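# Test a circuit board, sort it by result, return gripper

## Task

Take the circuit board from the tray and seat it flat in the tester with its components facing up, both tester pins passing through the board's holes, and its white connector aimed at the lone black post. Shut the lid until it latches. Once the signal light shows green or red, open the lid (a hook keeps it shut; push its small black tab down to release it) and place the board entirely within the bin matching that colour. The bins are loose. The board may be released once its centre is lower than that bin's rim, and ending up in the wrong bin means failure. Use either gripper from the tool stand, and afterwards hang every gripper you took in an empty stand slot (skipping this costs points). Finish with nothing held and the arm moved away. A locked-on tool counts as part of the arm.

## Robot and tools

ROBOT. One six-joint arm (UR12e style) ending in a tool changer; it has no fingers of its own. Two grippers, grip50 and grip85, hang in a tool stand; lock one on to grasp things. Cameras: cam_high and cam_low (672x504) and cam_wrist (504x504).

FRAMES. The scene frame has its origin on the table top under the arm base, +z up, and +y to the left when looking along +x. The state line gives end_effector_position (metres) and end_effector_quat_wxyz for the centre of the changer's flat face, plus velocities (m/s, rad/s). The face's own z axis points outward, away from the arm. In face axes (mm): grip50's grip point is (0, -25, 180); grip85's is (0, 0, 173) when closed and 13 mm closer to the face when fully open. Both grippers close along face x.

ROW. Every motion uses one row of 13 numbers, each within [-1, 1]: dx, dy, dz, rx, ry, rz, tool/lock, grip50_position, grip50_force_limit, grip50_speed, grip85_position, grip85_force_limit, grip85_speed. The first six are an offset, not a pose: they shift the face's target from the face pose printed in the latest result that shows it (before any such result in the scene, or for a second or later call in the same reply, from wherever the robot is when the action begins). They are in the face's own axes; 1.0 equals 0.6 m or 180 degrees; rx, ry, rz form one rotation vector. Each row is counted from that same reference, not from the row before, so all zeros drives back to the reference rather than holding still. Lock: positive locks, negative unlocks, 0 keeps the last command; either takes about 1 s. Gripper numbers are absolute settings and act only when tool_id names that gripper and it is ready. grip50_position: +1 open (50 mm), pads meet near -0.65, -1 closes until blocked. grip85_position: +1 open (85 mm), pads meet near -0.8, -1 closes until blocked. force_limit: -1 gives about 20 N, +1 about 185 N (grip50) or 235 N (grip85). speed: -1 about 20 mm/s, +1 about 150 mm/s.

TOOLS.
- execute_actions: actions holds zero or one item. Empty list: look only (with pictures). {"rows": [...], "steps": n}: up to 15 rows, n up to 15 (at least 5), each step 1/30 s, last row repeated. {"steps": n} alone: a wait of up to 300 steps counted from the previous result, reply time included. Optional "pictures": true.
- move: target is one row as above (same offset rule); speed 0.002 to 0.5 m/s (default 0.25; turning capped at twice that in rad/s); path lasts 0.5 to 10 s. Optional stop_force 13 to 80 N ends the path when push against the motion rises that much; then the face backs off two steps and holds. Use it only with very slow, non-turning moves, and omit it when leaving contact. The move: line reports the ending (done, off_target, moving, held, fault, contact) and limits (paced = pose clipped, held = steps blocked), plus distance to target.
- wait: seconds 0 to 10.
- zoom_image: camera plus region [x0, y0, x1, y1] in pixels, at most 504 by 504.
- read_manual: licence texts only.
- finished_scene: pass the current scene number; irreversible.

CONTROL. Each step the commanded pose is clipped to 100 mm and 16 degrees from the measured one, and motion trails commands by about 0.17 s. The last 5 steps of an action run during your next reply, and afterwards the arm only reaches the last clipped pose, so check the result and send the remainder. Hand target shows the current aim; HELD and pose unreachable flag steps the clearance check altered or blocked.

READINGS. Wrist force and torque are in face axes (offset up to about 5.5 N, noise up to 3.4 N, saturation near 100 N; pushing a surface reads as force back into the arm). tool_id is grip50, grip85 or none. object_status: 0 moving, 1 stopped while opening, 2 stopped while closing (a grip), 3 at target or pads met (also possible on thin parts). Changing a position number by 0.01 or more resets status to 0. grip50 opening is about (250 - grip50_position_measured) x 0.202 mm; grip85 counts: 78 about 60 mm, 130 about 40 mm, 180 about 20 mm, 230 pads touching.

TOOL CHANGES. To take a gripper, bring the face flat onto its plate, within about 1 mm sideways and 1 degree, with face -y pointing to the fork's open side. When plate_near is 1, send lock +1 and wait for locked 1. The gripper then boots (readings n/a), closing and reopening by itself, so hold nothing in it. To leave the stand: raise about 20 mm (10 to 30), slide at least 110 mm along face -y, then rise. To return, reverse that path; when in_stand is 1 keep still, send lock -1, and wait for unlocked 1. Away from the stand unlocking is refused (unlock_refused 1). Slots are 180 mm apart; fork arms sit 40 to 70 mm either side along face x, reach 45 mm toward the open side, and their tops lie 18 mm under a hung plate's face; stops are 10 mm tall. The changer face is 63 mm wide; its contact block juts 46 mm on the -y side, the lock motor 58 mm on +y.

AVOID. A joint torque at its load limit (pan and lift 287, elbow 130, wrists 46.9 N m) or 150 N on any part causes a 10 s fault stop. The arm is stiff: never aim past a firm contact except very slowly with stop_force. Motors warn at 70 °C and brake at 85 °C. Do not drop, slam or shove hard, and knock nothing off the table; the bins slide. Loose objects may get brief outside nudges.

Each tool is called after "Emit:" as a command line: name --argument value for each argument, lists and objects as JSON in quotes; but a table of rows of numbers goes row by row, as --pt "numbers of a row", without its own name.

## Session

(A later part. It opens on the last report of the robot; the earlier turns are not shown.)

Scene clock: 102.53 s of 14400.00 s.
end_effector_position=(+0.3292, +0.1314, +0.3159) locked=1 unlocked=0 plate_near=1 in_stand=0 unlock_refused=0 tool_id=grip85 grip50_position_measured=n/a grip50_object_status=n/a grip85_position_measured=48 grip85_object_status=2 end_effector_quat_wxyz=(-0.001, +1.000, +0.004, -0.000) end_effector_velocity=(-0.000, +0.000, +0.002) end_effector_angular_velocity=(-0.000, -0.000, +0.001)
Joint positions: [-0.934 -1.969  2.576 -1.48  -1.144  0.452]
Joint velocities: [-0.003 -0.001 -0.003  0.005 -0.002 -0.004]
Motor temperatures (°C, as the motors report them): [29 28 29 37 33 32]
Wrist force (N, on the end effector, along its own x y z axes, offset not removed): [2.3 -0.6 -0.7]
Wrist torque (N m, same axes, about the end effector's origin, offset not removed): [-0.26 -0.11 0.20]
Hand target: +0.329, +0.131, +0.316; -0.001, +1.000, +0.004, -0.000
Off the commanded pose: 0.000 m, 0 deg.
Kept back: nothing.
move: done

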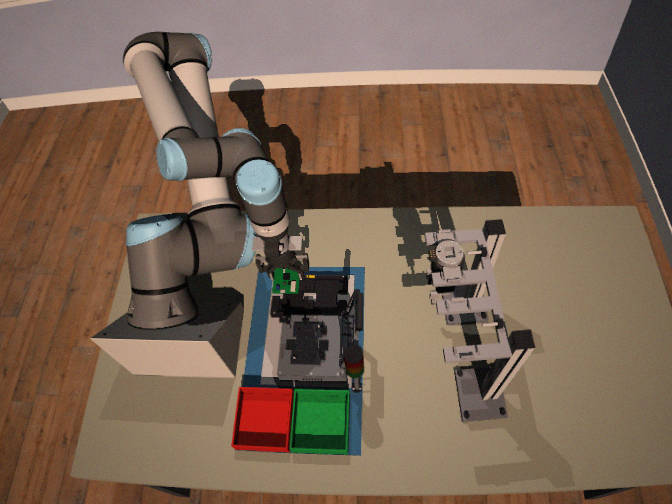

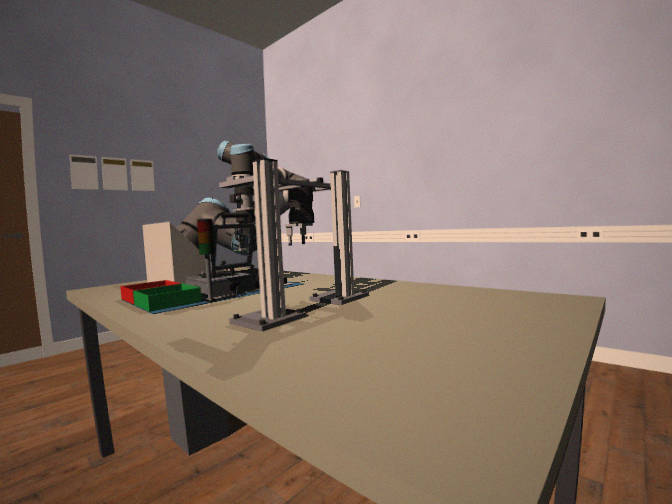

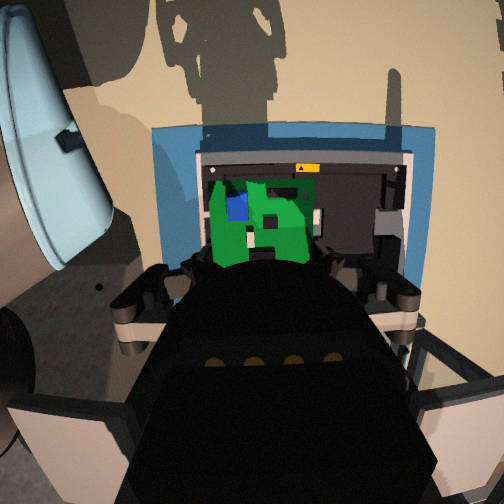

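Emit:
move --target '[0.067, 0.25, -0.05, 0, 0, 0, 0, 0, 0, 0, -1, -0.6, -0.5]' --speed 0.15

Emit:
move --target '[0, 0, 0, 0, 0, 0.5, 0, 0, 0, 0, -1, -0.6, -0.5]' --speed 0.4

Emit:
move --target '[0, 0, 0, 0, 0, 0.5, 0, 0, 0, 0, -1, -0.6, -0.5]' --speed 0.4

Scene clock: 104.57 s of 14400.00 s.
end_effector_position=(+0.3706, -0.0180, +0.3455) locked=1 unlocked=0 plate_near=1 in_stand=0 unlock_refused=0 tool_id=grip85 grip50_position_measured=n/a grip50_object_status=n/a grip85_position_measured=48 grip85_object_status=2 end_effector_quat_wxyz=(-0.001, +1.000, +0.004, -0.000) end_effector_velocity=(+0.001, -0.002, +0.000) end_effector_angular_velocity=(+0.000, +0.000, -0.001)
Joint positions: [-1.022 -1.563  2.492 -1.773 -1.201  0.38 ]
Joint velocities: [-0.     0.005 -0.002 -0.003 -0.     0.001]
Motor temperatures (°C, as the motors report them): [29 28 29 37 33 32]
Wrist force (N, on the end effector, along its own x y z axes, offset not removed): [-3.1 0.3 1.7]
Wrist torque (N m, same axes, about the end effector's origin, offset not removed): [-0.16 0.36 0.03]
Hand target: +0.371, -0.018, +0.346; -0.001, +1.000, +0.004, -0.000
Off the commanded pose: 0.000 m, 0 deg.
Kept back: nothing.
move: done

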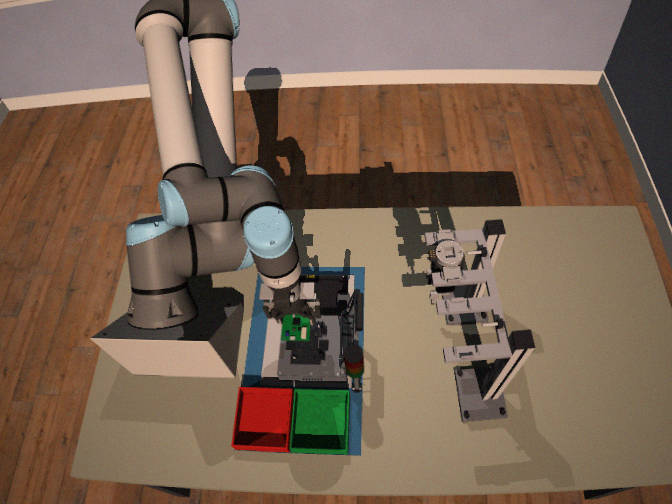

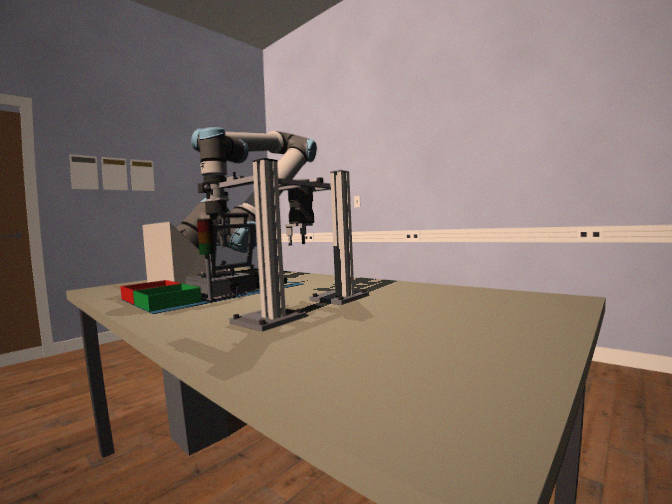

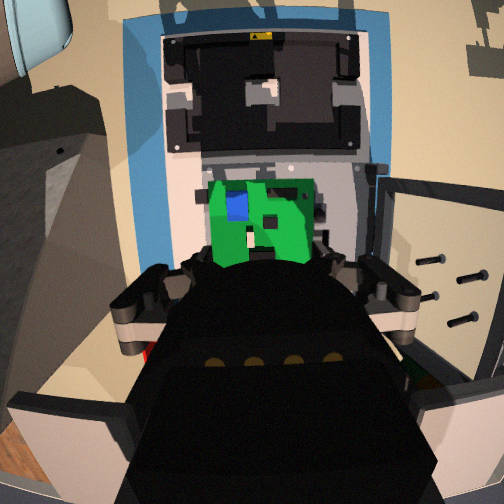

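Scene clock: 107.10 s of 14400.00 s.
end_effector_position=(+0.3706, -0.0180, +0.3455) locked=1 unlocked=0 plate_near=1 in_stand=0 unlock_refused=0 tool_id=grip85 grip50_position_measured=n/a grip50_object_status=n/a grip85_position_measured=48 grip85_object_status=2 end_effector_quat_wxyz=(-0.000, +0.710, -0.704, -0.001) end_effector_velocity=(-0.000, +0.000, -0.000) end_effector_angular_velocity=(-0.001, +0.001, -0.008)
Joint positions: [-1.022 -1.563  2.492 -1.773 -1.201  1.95 ]
Joint velocities: [ 0.    -0.     0.    -0.    -0.001  0.008]
Motor temperatures (°C, as the motors report them): [29 28 29 37 33 32]
Wrist force (N, on the end effector, along its own x y z axes, offset not removed): [-0.6 -0.2 -2.2]
Wrist torque (N m, same axes, about the end effector's origin, offset not removed): [-0.13 0.10 0.16]
Hand target: +0.371, -0.018, +0.345; -0.000, +0.710, -0.704, -0.001
Off the commanded pose: 0.000 m, 0 deg.
Kept back: nothing.
move: done

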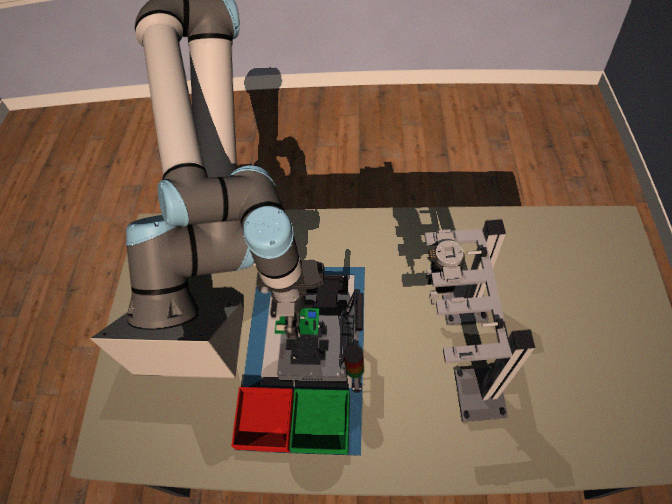

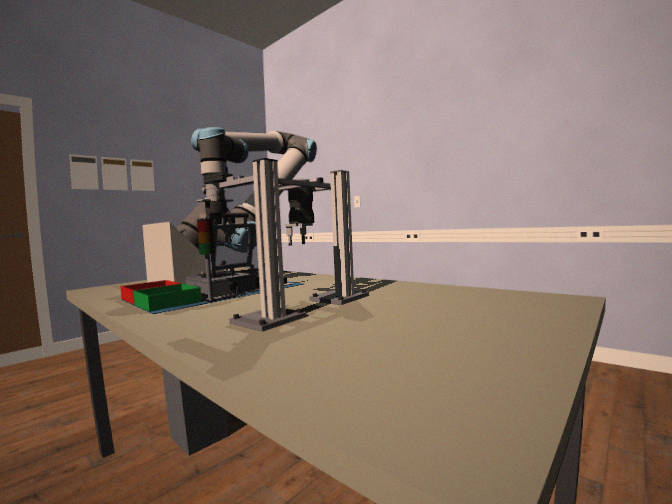

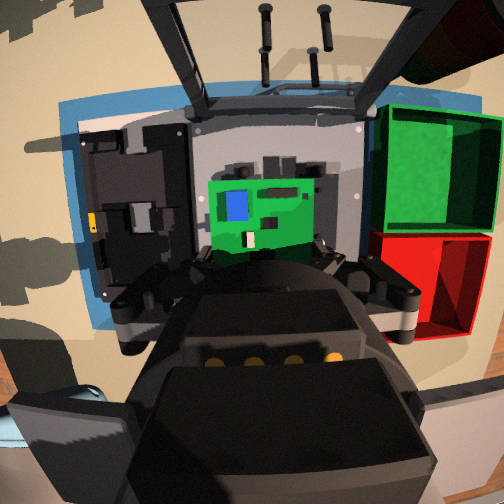

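Scene clock: 109.63 s of 14400.00 s.
end_effector_position=(+0.3706, -0.0180, +0.3455) locked=1 unlocked=0 plate_near=1 in_stand=0 unlock_refused=0 tool_id=grip85 grip50_position_measured=n/a grip50_object_status=n/a grip85_position_measured=48 grip85_object_status=2 end_effector_quat_wxyz=(-0.000, -0.005, +1.000, +0.001) end_effector_velocity=(+0.000, +0.000, -0.000) end_effector_angular_velocity=(-0.000, -0.000, -0.009)
Joint positions: [-1.022 -1.563  2.492 -1.773 -1.201  3.52 ]
Joint velocities: [ 0.    -0.     0.    -0.     0.001  0.009]
Motor temperatures (°C, as the motors report them): [29 28 29 37 33 32]
Wrist force (N, on the end effector, along its own x y z axes, offset not removed): [-4.7 -0.6 2.2]
Wrist torque (N m, same axes, about the end effector's origin, offset not removed): [-0.22 0.38 0.13]
Hand target: +0.371, -0.018, +0.346; -0.000, -0.004, +1.000, +0.001
Off the commanded pose: 0.000 m, 0 deg.
Kept back: nothing.
move: done

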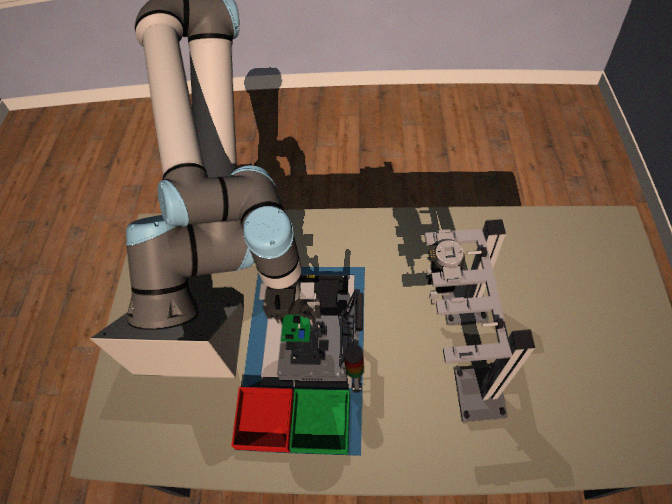

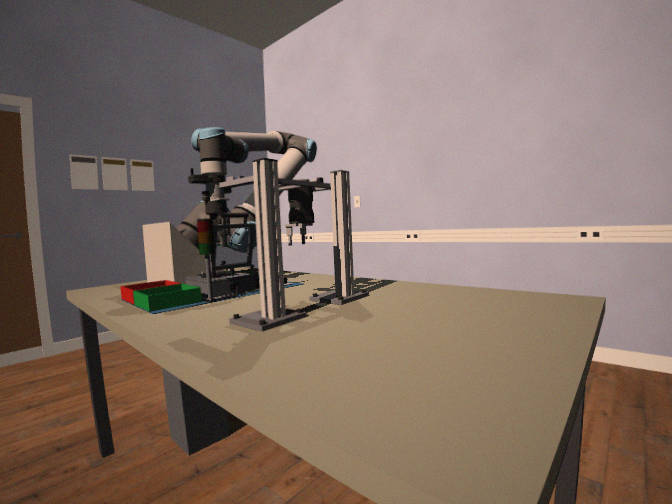

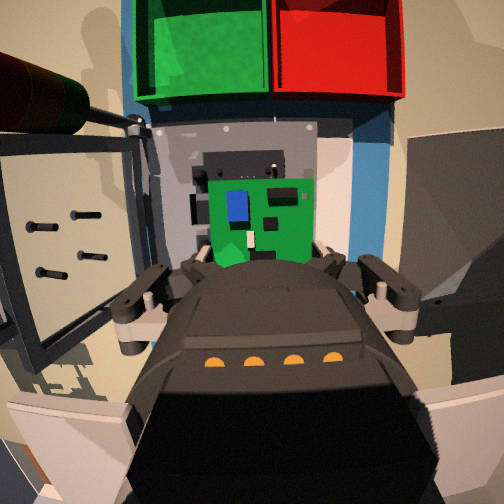

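Emit:
move --target '[-0.03, -0.03, 0.1, 0, 0, 0, 0, 0, 0, 0, -1, -0.6, -0.5]' --speed 0.06 --stop_force 15

Emit:
zoom_image --camera "cam_wrist" --region '[130, 100, 390, 300]'

Scene clock: 111.37 s of 14400.00 s.
end_effector_position=(+0.3887, -0.0356, +0.2856) locked=1 unlocked=0 plate_near=1 in_stand=0 unlock_refused=0 tool_id=grip85 grip50_position_measured=n/a grip50_object_status=n/a grip85_position_measured=48 grip85_object_status=2 end_effector_quat_wxyz=(-0.000, -0.005, +1.000, +0.001) end_effector_velocity=(+0.000, -0.001, -0.002) end_effector_angular_velocity=(-0.000, +0.001, -0.000)
Joint positions: [-0.949 -1.438  2.536 -1.965 -1.153  3.579]
Joint velocities: [ 0.002  0.004  0.001 -0.005  0.001  0.002]
Motor temperatures (°C, as the motors report them): [29 28 29 37 33 32]
Wrist force (N, on the end effector, along its own x y z axes, offset not removed): [-1.5 2.2 1.8]
Wrist torque (N m, same axes, about the end effector's origin, offset not removed): [0.14 0.10 0.15]
Hand target: +0.389, -0.036, +0.285; -0.000, -0.005, +1.000, +0.001
Off the commanded pose: 0.000 m, 0 deg.
Kept back: nothing.
move: done

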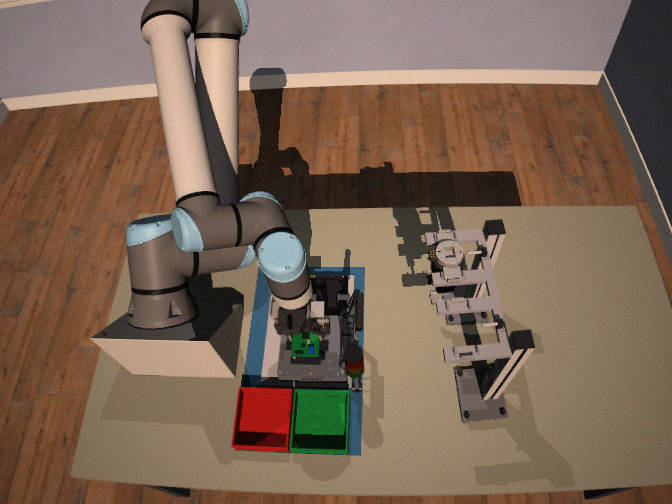

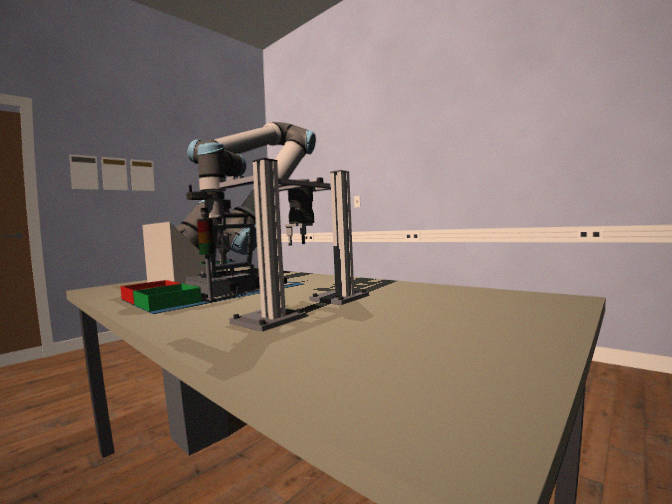

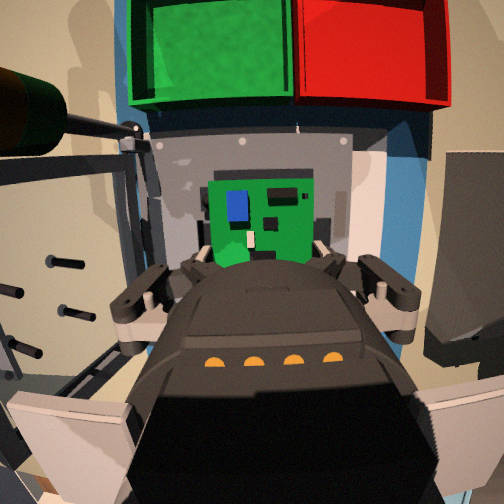

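Region (130, 100, 390, 300) of cam_wrist's 504x504 image, scaled by 1.938, with more detail than that image has; it fills the top 388 rows of this view, and the rest is white.

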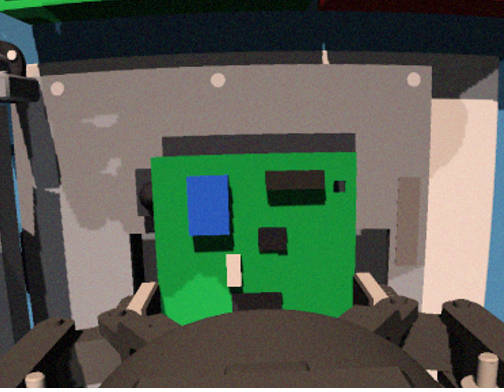

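Emit:
move --target '[0.003, 0, 0.04, 0, 0, 0, 0, 0, 0, 0, -1, -0.6, -0.5]' --speed 0.02 --stop_force 14

Emit:
zoom_image --camera "cam_wrist" --region '[130, 100, 390, 300]'

Scene clock: 113.10 s of 14400.00 s.
end_effector_position=(+0.3869, -0.0356, +0.2618) locked=1 unlocked=0 plate_near=1 in_stand=0 unlock_refused=0 tool_id=grip85 grip50_position_measured=n/a grip50_object_status=n/a grip85_position_measured=48 grip85_object_status=2 end_effector_quat_wxyz=(-0.000, -0.005, +1.000, +0.001) end_effector_velocity=(+0.000, -0.000, -0.001) end_effector_angular_velocity=(-0.000, -0.000, +0.001)
Joint positions: [-0.929 -1.408  2.564 -2.031 -1.141  3.596]
Joint velocities: [ 0.002  0.002  0.001 -0.005  0.001  0.001]
Motor temperatures (°C, as the motors report them): [29 28 29 37 33 32]
Wrist force (N, on the end effector, along its own x y z axes, offset not removed): [8.0 -15.1 -11.6]
Wrist torque (N m, same axes, about the end effector's origin, offset not removed): [1.91 1.68 0.14]
Hand target: +0.387, -0.036, +0.262; -0.000, -0.005, +1.000, +0.001
Off the commanded pose: 0.000 m, 0 deg.
Kept back: nothing.
move: done

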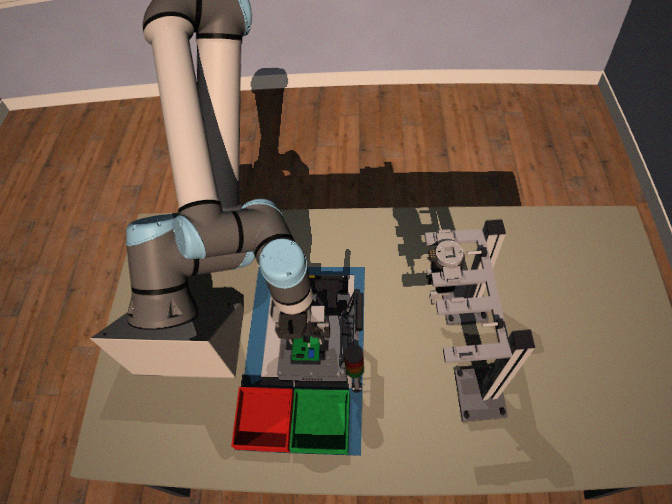

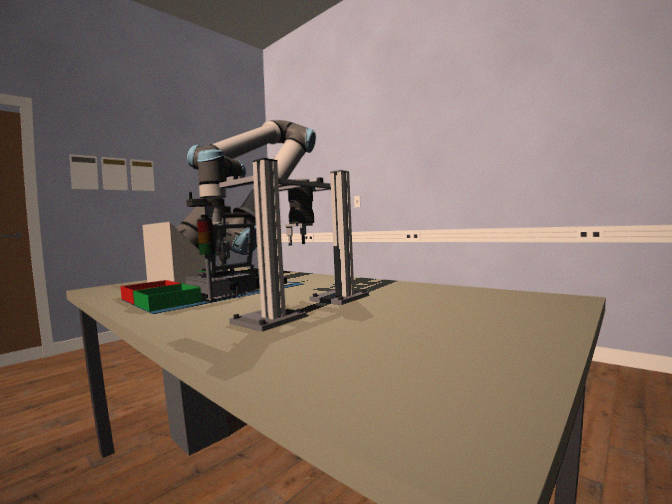

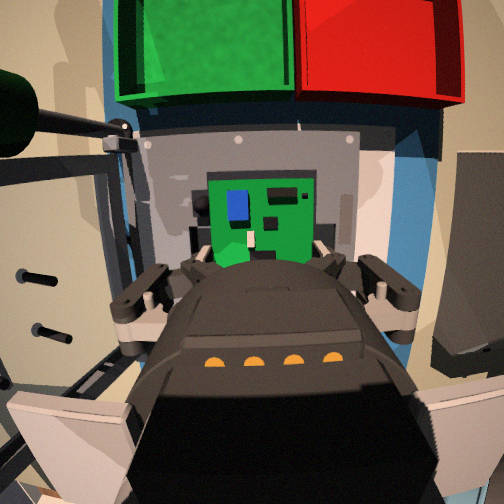

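Region (130, 100, 390, 300) of cam_wrist's 504x504 image, scaled by 1.938, with more detail than that image has; it fills the top 388 rows of this view, and the rest is white.

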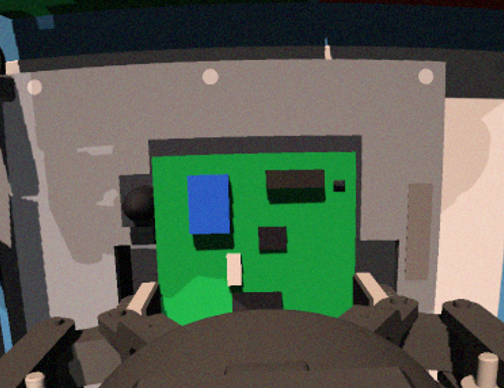

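Emit:
move --target '[0.0025, -0.005, 0.0, 0, 0, 0, 0, 0, 0, 0, -1, -0.6, -0.5]' --speed 0.01

Emit:
move --target '[0, 0, 0.015, 0, 0, 0, 0, 0, 0, 0, -1, -0.6, -0.5]' --speed 0.008 --stop_force 14

Emit:
zoom_image --camera "cam_wrist" --region '[130, 100, 390, 300]'

Scene clock: 114.03 s of 14400.00 s.
end_effector_position=(+0.3855, -0.0385, +0.2618) locked=1 unlocked=0 plate_near=1 in_stand=0 unlock_refused=0 tool_id=grip85 grip50_position_measured=n/a grip50_object_status=n/a grip85_position_measured=48 grip85_object_status=2 end_effector_quat_wxyz=(-0.000, -0.005, +1.000, +0.001) end_effector_velocity=(-0.000, -0.001, +0.000) end_effector_angular_velocity=(+0.000, -0.001, +0.000)
Joint positions: [-0.935 -1.402  2.565 -2.035 -1.144  3.591]
Joint velocities: [-0.002  0.002 -0.    -0.001 -0.001 -0.002]
Motor temperatures (°C, as the motors report them): [29 28 29 37 33 32]
Wrist force (N, on the end effector, along its own x y z axes, offset not removed): [-0.3 -4.8 -1.3]
Wrist torque (N m, same axes, about the end effector's origin, offset not removed): [-0.35 0.05 0.10]
Hand target: +0.385, -0.039, +0.262; -0.000, -0.005, +1.000, +0.001
Off the commanded pose: 0.000 m, 0 deg.
Kept back: nothing.
move: done

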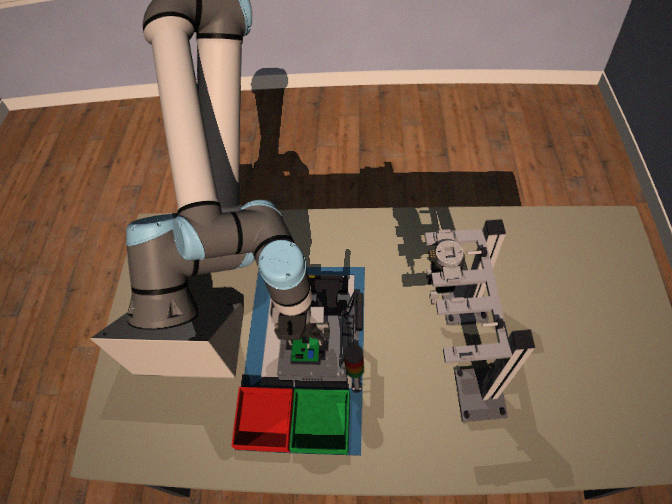

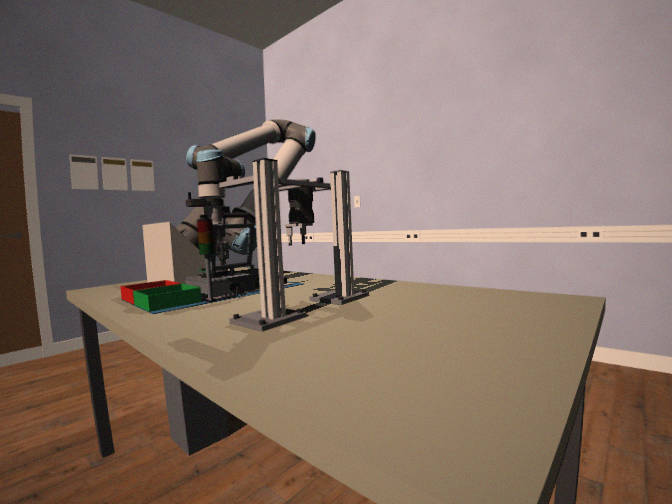

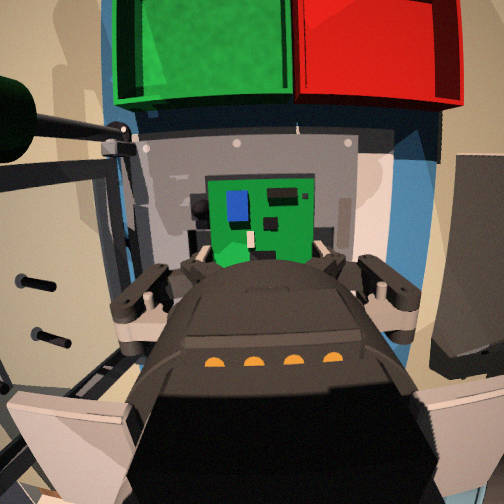

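Scene clock: 115.17 s of 14400.00 s.
end_effector_position=(+0.3855, -0.0384, +0.2555) locked=1 unlocked=0 plate_near=1 in_stand=0 unlock_refused=0 tool_id=grip85 grip50_position_measured=n/a grip50_object_status=n/a grip85_position_measured=48 grip85_object_status=2 end_effector_quat_wxyz=(-0.000, -0.005, +1.000, +0.001) end_effector_velocity=(-0.000, +0.000, +0.002) end_effector_angular_velocity=(-0.000, +0.001, +0.002)
Joint positions: [-0.929 -1.393  2.572 -2.053 -1.14   3.596]
Joint velocities: [-0.002 -0.004 -0.003  0.007 -0.002 -0.004]
Motor temperatures (°C, as the motors report them): [29 28 29 37 33 32]
Wrist force (N, on the end effector, along its own x y z axes, offset not removed): [-8.8 18.3 -17.2]
Wrist torque (N m, same axes, about the end effector's origin, offset not removed): [-2.95 -0.73 0.59]
Hand target: +0.385, -0.038, +0.256; -0.000, -0.005, +1.000, +0.001
Off the commanded pose: 0.003 m, 0 deg.
Kept back: nothing.
move: contact

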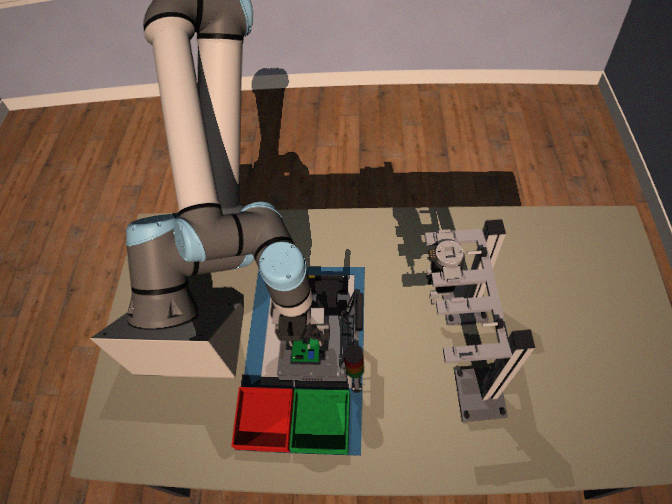

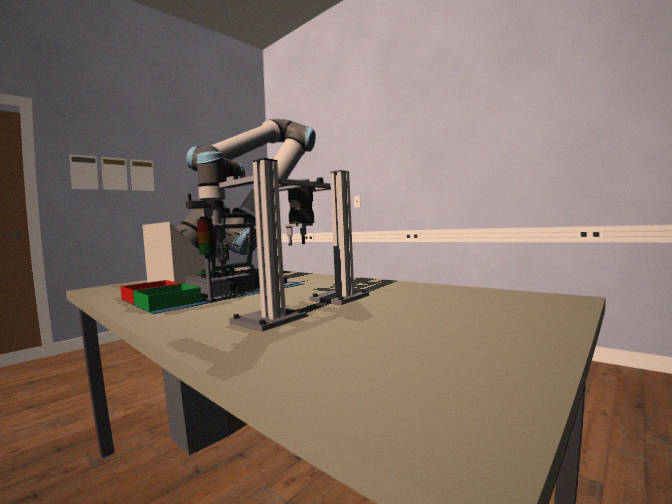

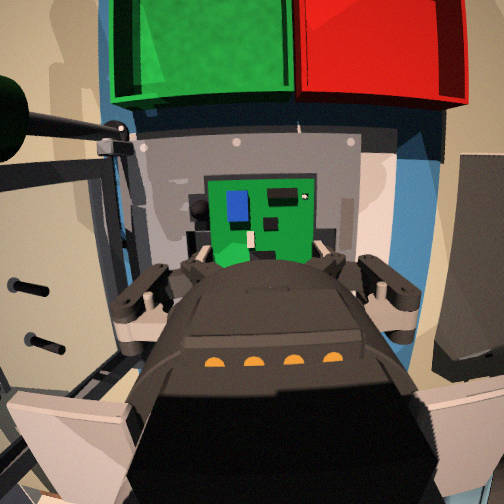

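Region (130, 100, 390, 300) of cam_wrist's 504x504 image, scaled by 1.938, with more detail than that image has; it fills the top 388 rows of this view, and the rest is white.

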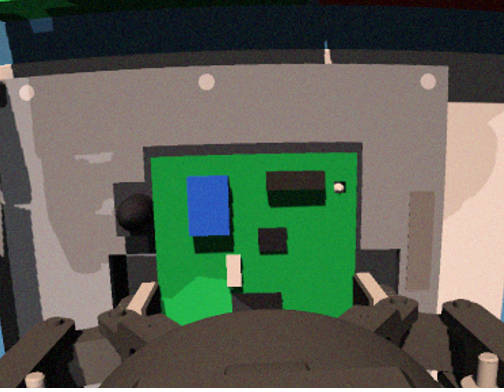

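Pin entering. Nudge +1mm y, −0.5mm x and continue.

Emit:
move --target '[-0.0008, 0.0018, 0.0, 0, 0, 0, 0, 0, 0, 0, -1, -0.6, -0.5]' --speed 0.01

Emit:
move --target '[0, 0, 0.03, 0, 0, 0, 0, 0, 0, 0, -1, -0.6, -0.5]' --speed 0.006 --stop_force 14

Emit:
zoom_image --camera "cam_wrist" --region '[130, 100, 390, 300]'

Scene clock: 116.20 s of 14400.00 s.
end_effector_position=(+0.3860, -0.0374, +0.2556) locked=1 unlocked=0 plate_near=1 in_stand=0 unlock_refused=0 tool_id=grip85 grip50_position_measured=n/a grip50_object_status=n/a grip85_position_measured=48 grip85_object_status=2 end_effector_quat_wxyz=(-0.000, -0.005, +1.000, +0.001) end_effector_velocity=(-0.000, +0.000, -0.000) end_effector_angular_velocity=(+0.000, +0.000, -0.001)
Joint positions: [-0.927 -1.395  2.571 -2.051 -1.139  3.598]
Joint velocities: [ 0.001 -0.     0.     0.     0.     0.001]
Motor temperatures (°C, as the motors report them): [29 28 29 37 33 32]
Wrist force (N, on the end effector, along its own x y z axes, offset not removed): [-3.5 0.3 0.3]
Wrist torque (N m, same axes, about the end effector's origin, offset not removed): [0.04 0.28 0.12]
Hand target: +0.386, -0.037, +0.256; -0.000, -0.005, +1.000, +0.001
Off the commanded pose: 0.000 m, 0 deg.
Kept back: nothing.
move: done

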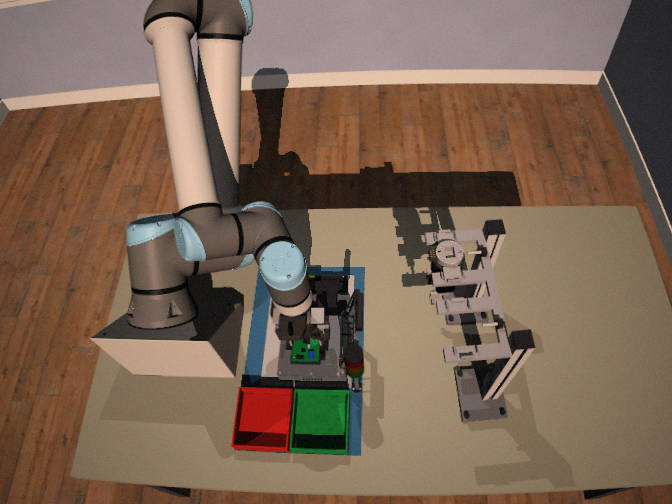

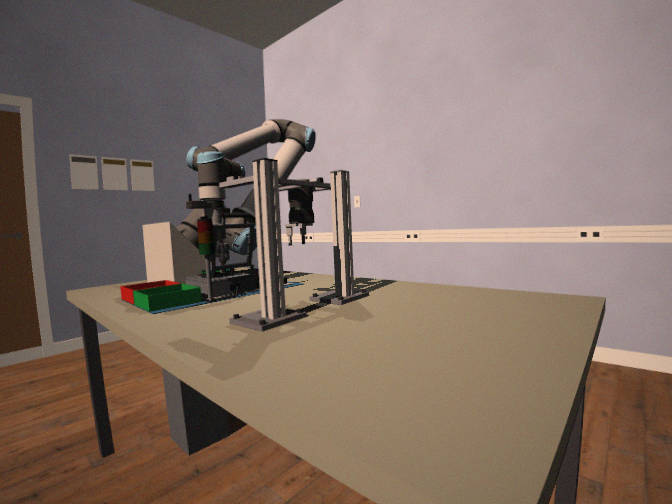

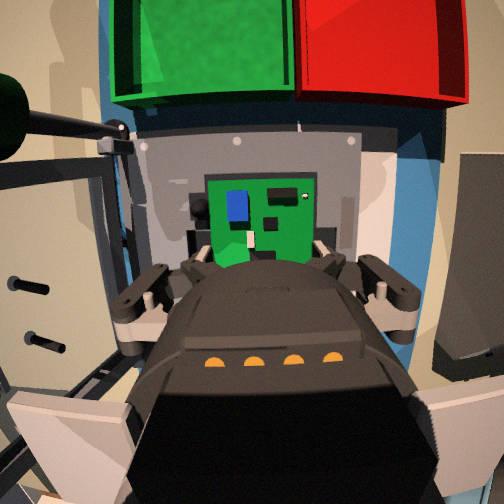

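Scene clock: 117.50 s of 14400.00 s.
end_effector_position=(+0.3860, -0.0373, +0.2500) locked=1 unlocked=0 plate_near=1 in_stand=0 unlock_refused=0 tool_id=grip85 grip50_position_measured=n/a grip50_object_status=n/a grip85_position_measured=48 grip85_object_status=2 end_effector_quat_wxyz=(-0.000, -0.005, +1.000, +0.001) end_effector_velocity=(+0.000, +0.000, +0.002) end_effector_angular_velocity=(+0.001, -0.001, +0.001)
Joint positions: [-0.921 -1.386  2.577 -2.068 -1.135  3.603]
Joint velocities: [-0.002 -0.003 -0.002  0.006 -0.    -0.003]
Motor temperatures (°C, as the motors report them): [29 28 29 37 33 32]
Wrist force (N, on the end effector, along its own x y z axes, offset not removed): [-0.1 -3.3 -22.0]
Wrist torque (N m, same axes, about the end effector's origin, offset not removed): [0.42 0.70 0.61]
Hand target: +0.386, -0.037, +0.250; -0.000, -0.005, +1.000, +0.001
Off the commanded pose: 0.012 m, 0 deg.
Kept back: nothing.
move: contact

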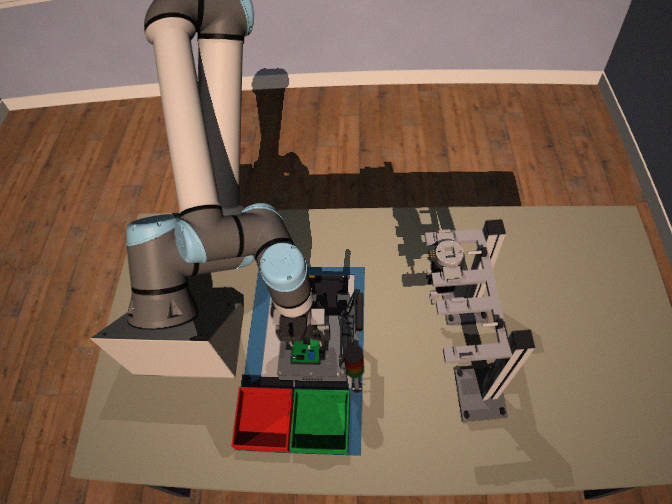

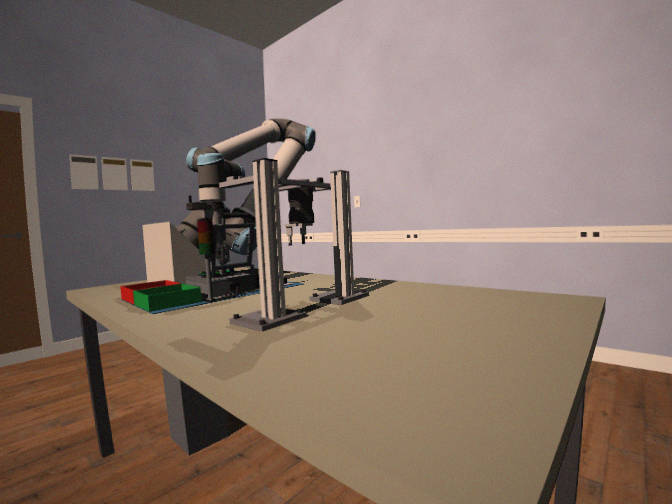

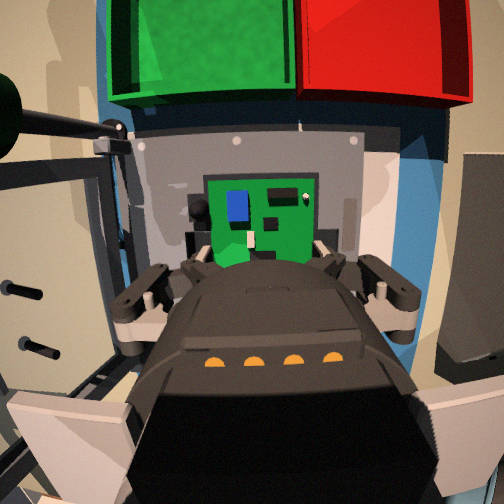

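Region (130, 100, 390, 300) of cam_wrist's 504x504 image, scaled by 1.938, with more detail than that image has; it fills the top 388 rows of this view, and the rest is white.

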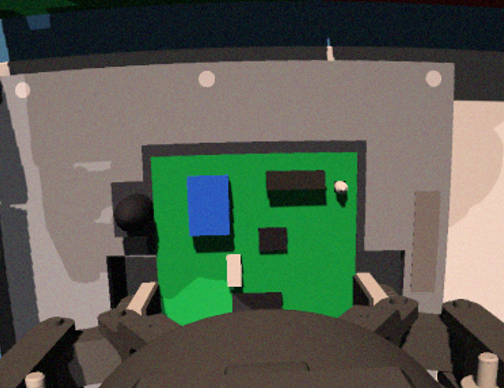

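Seated at (0.386,-0.0373,0.250). Release and lift.

Emit:
move --target '[0, 0, 0, 0, 0, 0, 0, 0, 0, 0, 0.75, -0.6, -0.5]'

Emit:
move --target '[0, 0, -0.4, 0, 0, 0, 0, 0, 0, 0, 0.75, -0.6, -0.5]' --speed 0.1

Emit:
zoom_image --camera "cam_low" --region '[110, 140, 320, 310]'

Emit:
zoom_image --camera "cam_high" --region '[240, 250, 400, 400]'

Scene clock: 118.47 s of 14400.00 s.
end_effector_position=(+0.3859, -0.0373, +0.2500) locked=1 unlocked=0 plate_near=1 in_stand=0 unlock_refused=0 tool_id=grip85 grip50_position_measured=n/a grip50_object_status=n/a grip85_position_measured=35 grip85_object_status=3 end_effector_quat_wxyz=(-0.000, -0.005, +1.000, +0.001) end_effector_velocity=(-0.000, -0.000, -0.000) end_effector_angular_velocity=(-0.001, +0.000, -0.001)
Joint positions: [-0.921 -1.386  2.577 -2.068 -1.135  3.603]
Joint velocities: [ 0.     0.     0.    -0.001 -0.001  0.001]
Motor temperatures (°C, as the motors report them): [29 28 29 37 33 32]
Wrist force (N, on the end effector, along its own x y z axes, offset not removed): [-1.4 0.9 -0.9]
Wrist torque (N m, same axes, about the end effector's origin, offset not removed): [-0.13 0.17 0.09]
Hand target: +0.386, -0.037, +0.250; -0.000, -0.005, +1.000, +0.001
Off the commanded pose: 0.000 m, 0 deg.
Kept back: nothing.
move: done

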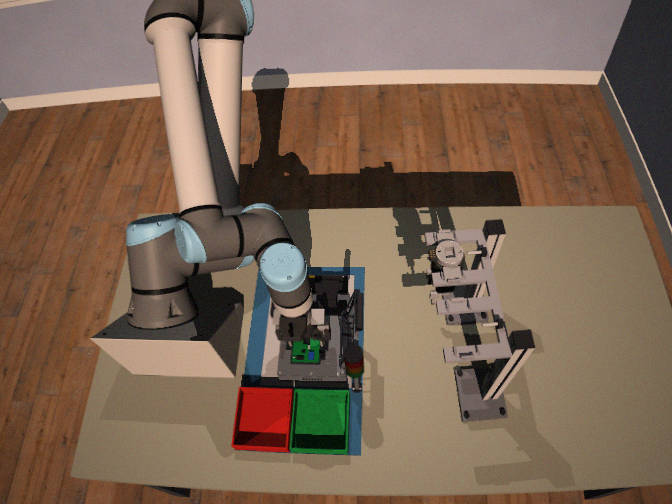

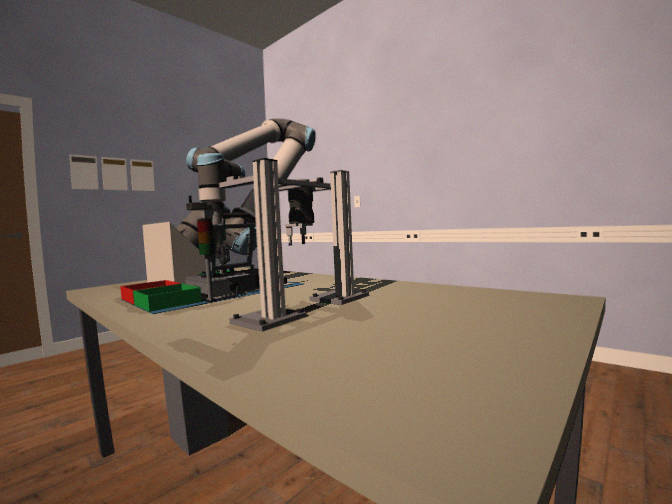

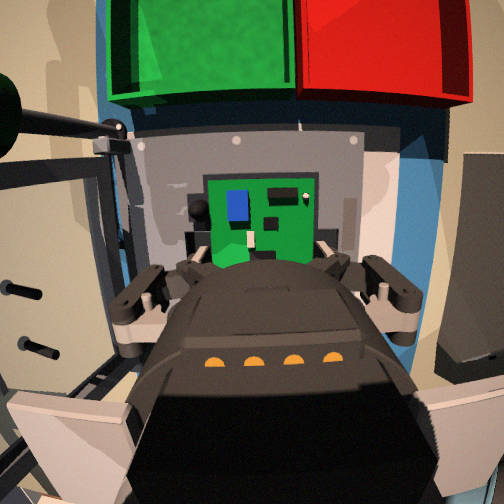

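Scene clock: 121.33 s of 14400.00 s.
end_effector_position=(+0.3861, -0.0382, +0.4898) locked=1 unlocked=0 plate_near=1 in_stand=0 unlock_refused=0 tool_id=grip85 grip50_position_measured=n/a grip50_object_status=n/a grip85_position_measured=35 grip85_object_status=3 end_effector_quat_wxyz=(-0.000, -0.005, +1.000, +0.001) end_effector_velocity=(-0.000, +0.000, +0.002) end_effector_angular_velocity=(+0.000, +0.001, +0.000)
Joint positions: [-1.107 -1.557  2.259 -1.524 -1.258  3.453]
Joint velocities: [-0.001 -0.    -0.003  0.004 -0.001 -0.001]
Motor temperatures (°C, as the motors report them): [29 28 29 37 33 32]
Wrist force (N, on the end effector, along its own x y z axes, offset not removed): [0.0 -6.6 4.1]
Wrist torque (N m, same axes, about the end effector's origin, offset not removed): [-0.46 -0.02 0.10]
Hand target: +0.386, -0.038, +0.490; -0.000, -0.005, +1.000, +0.001
Off the commanded pose: 0.000 m, 0 deg.
Kept back: nothing.
move: done

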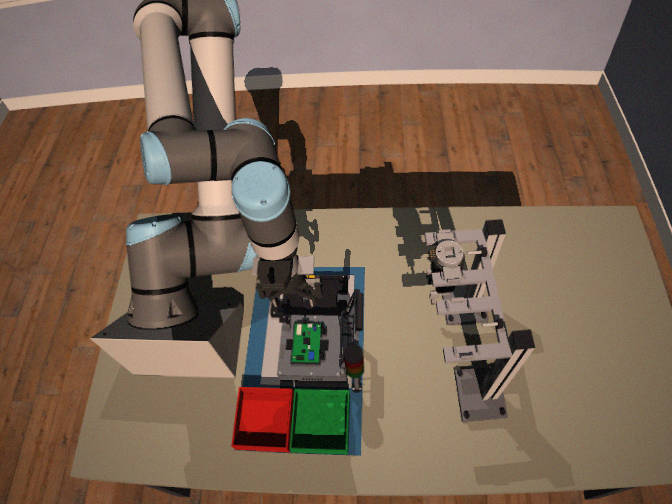

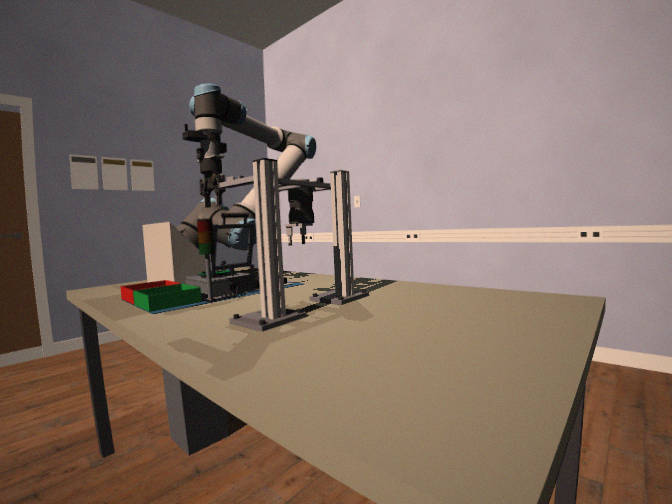

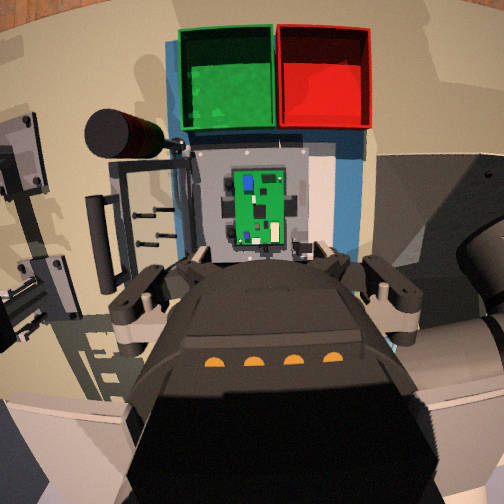

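Region (110, 140, 320, 310) of cam_low's 672x504 image, scaled by 2.400, with more detail than that image has; it fills the top 408 rows of this view, and the rest is white.

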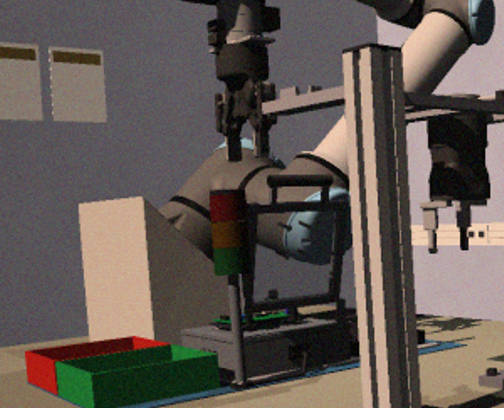

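Region (240, 250, 400, 400) of cam_high's 672x504 image, scaled by 3.150, with more detail than that image has; it fills the top 472 rows of this view, and the rest is white.

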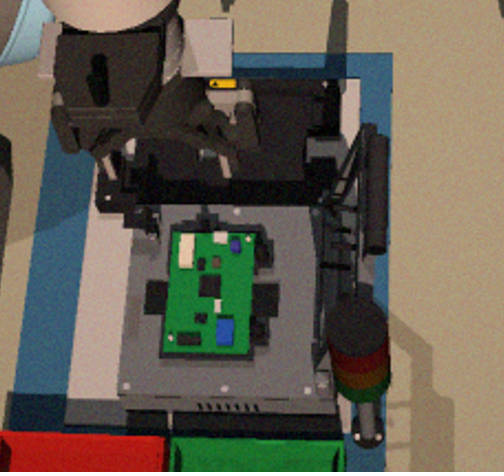

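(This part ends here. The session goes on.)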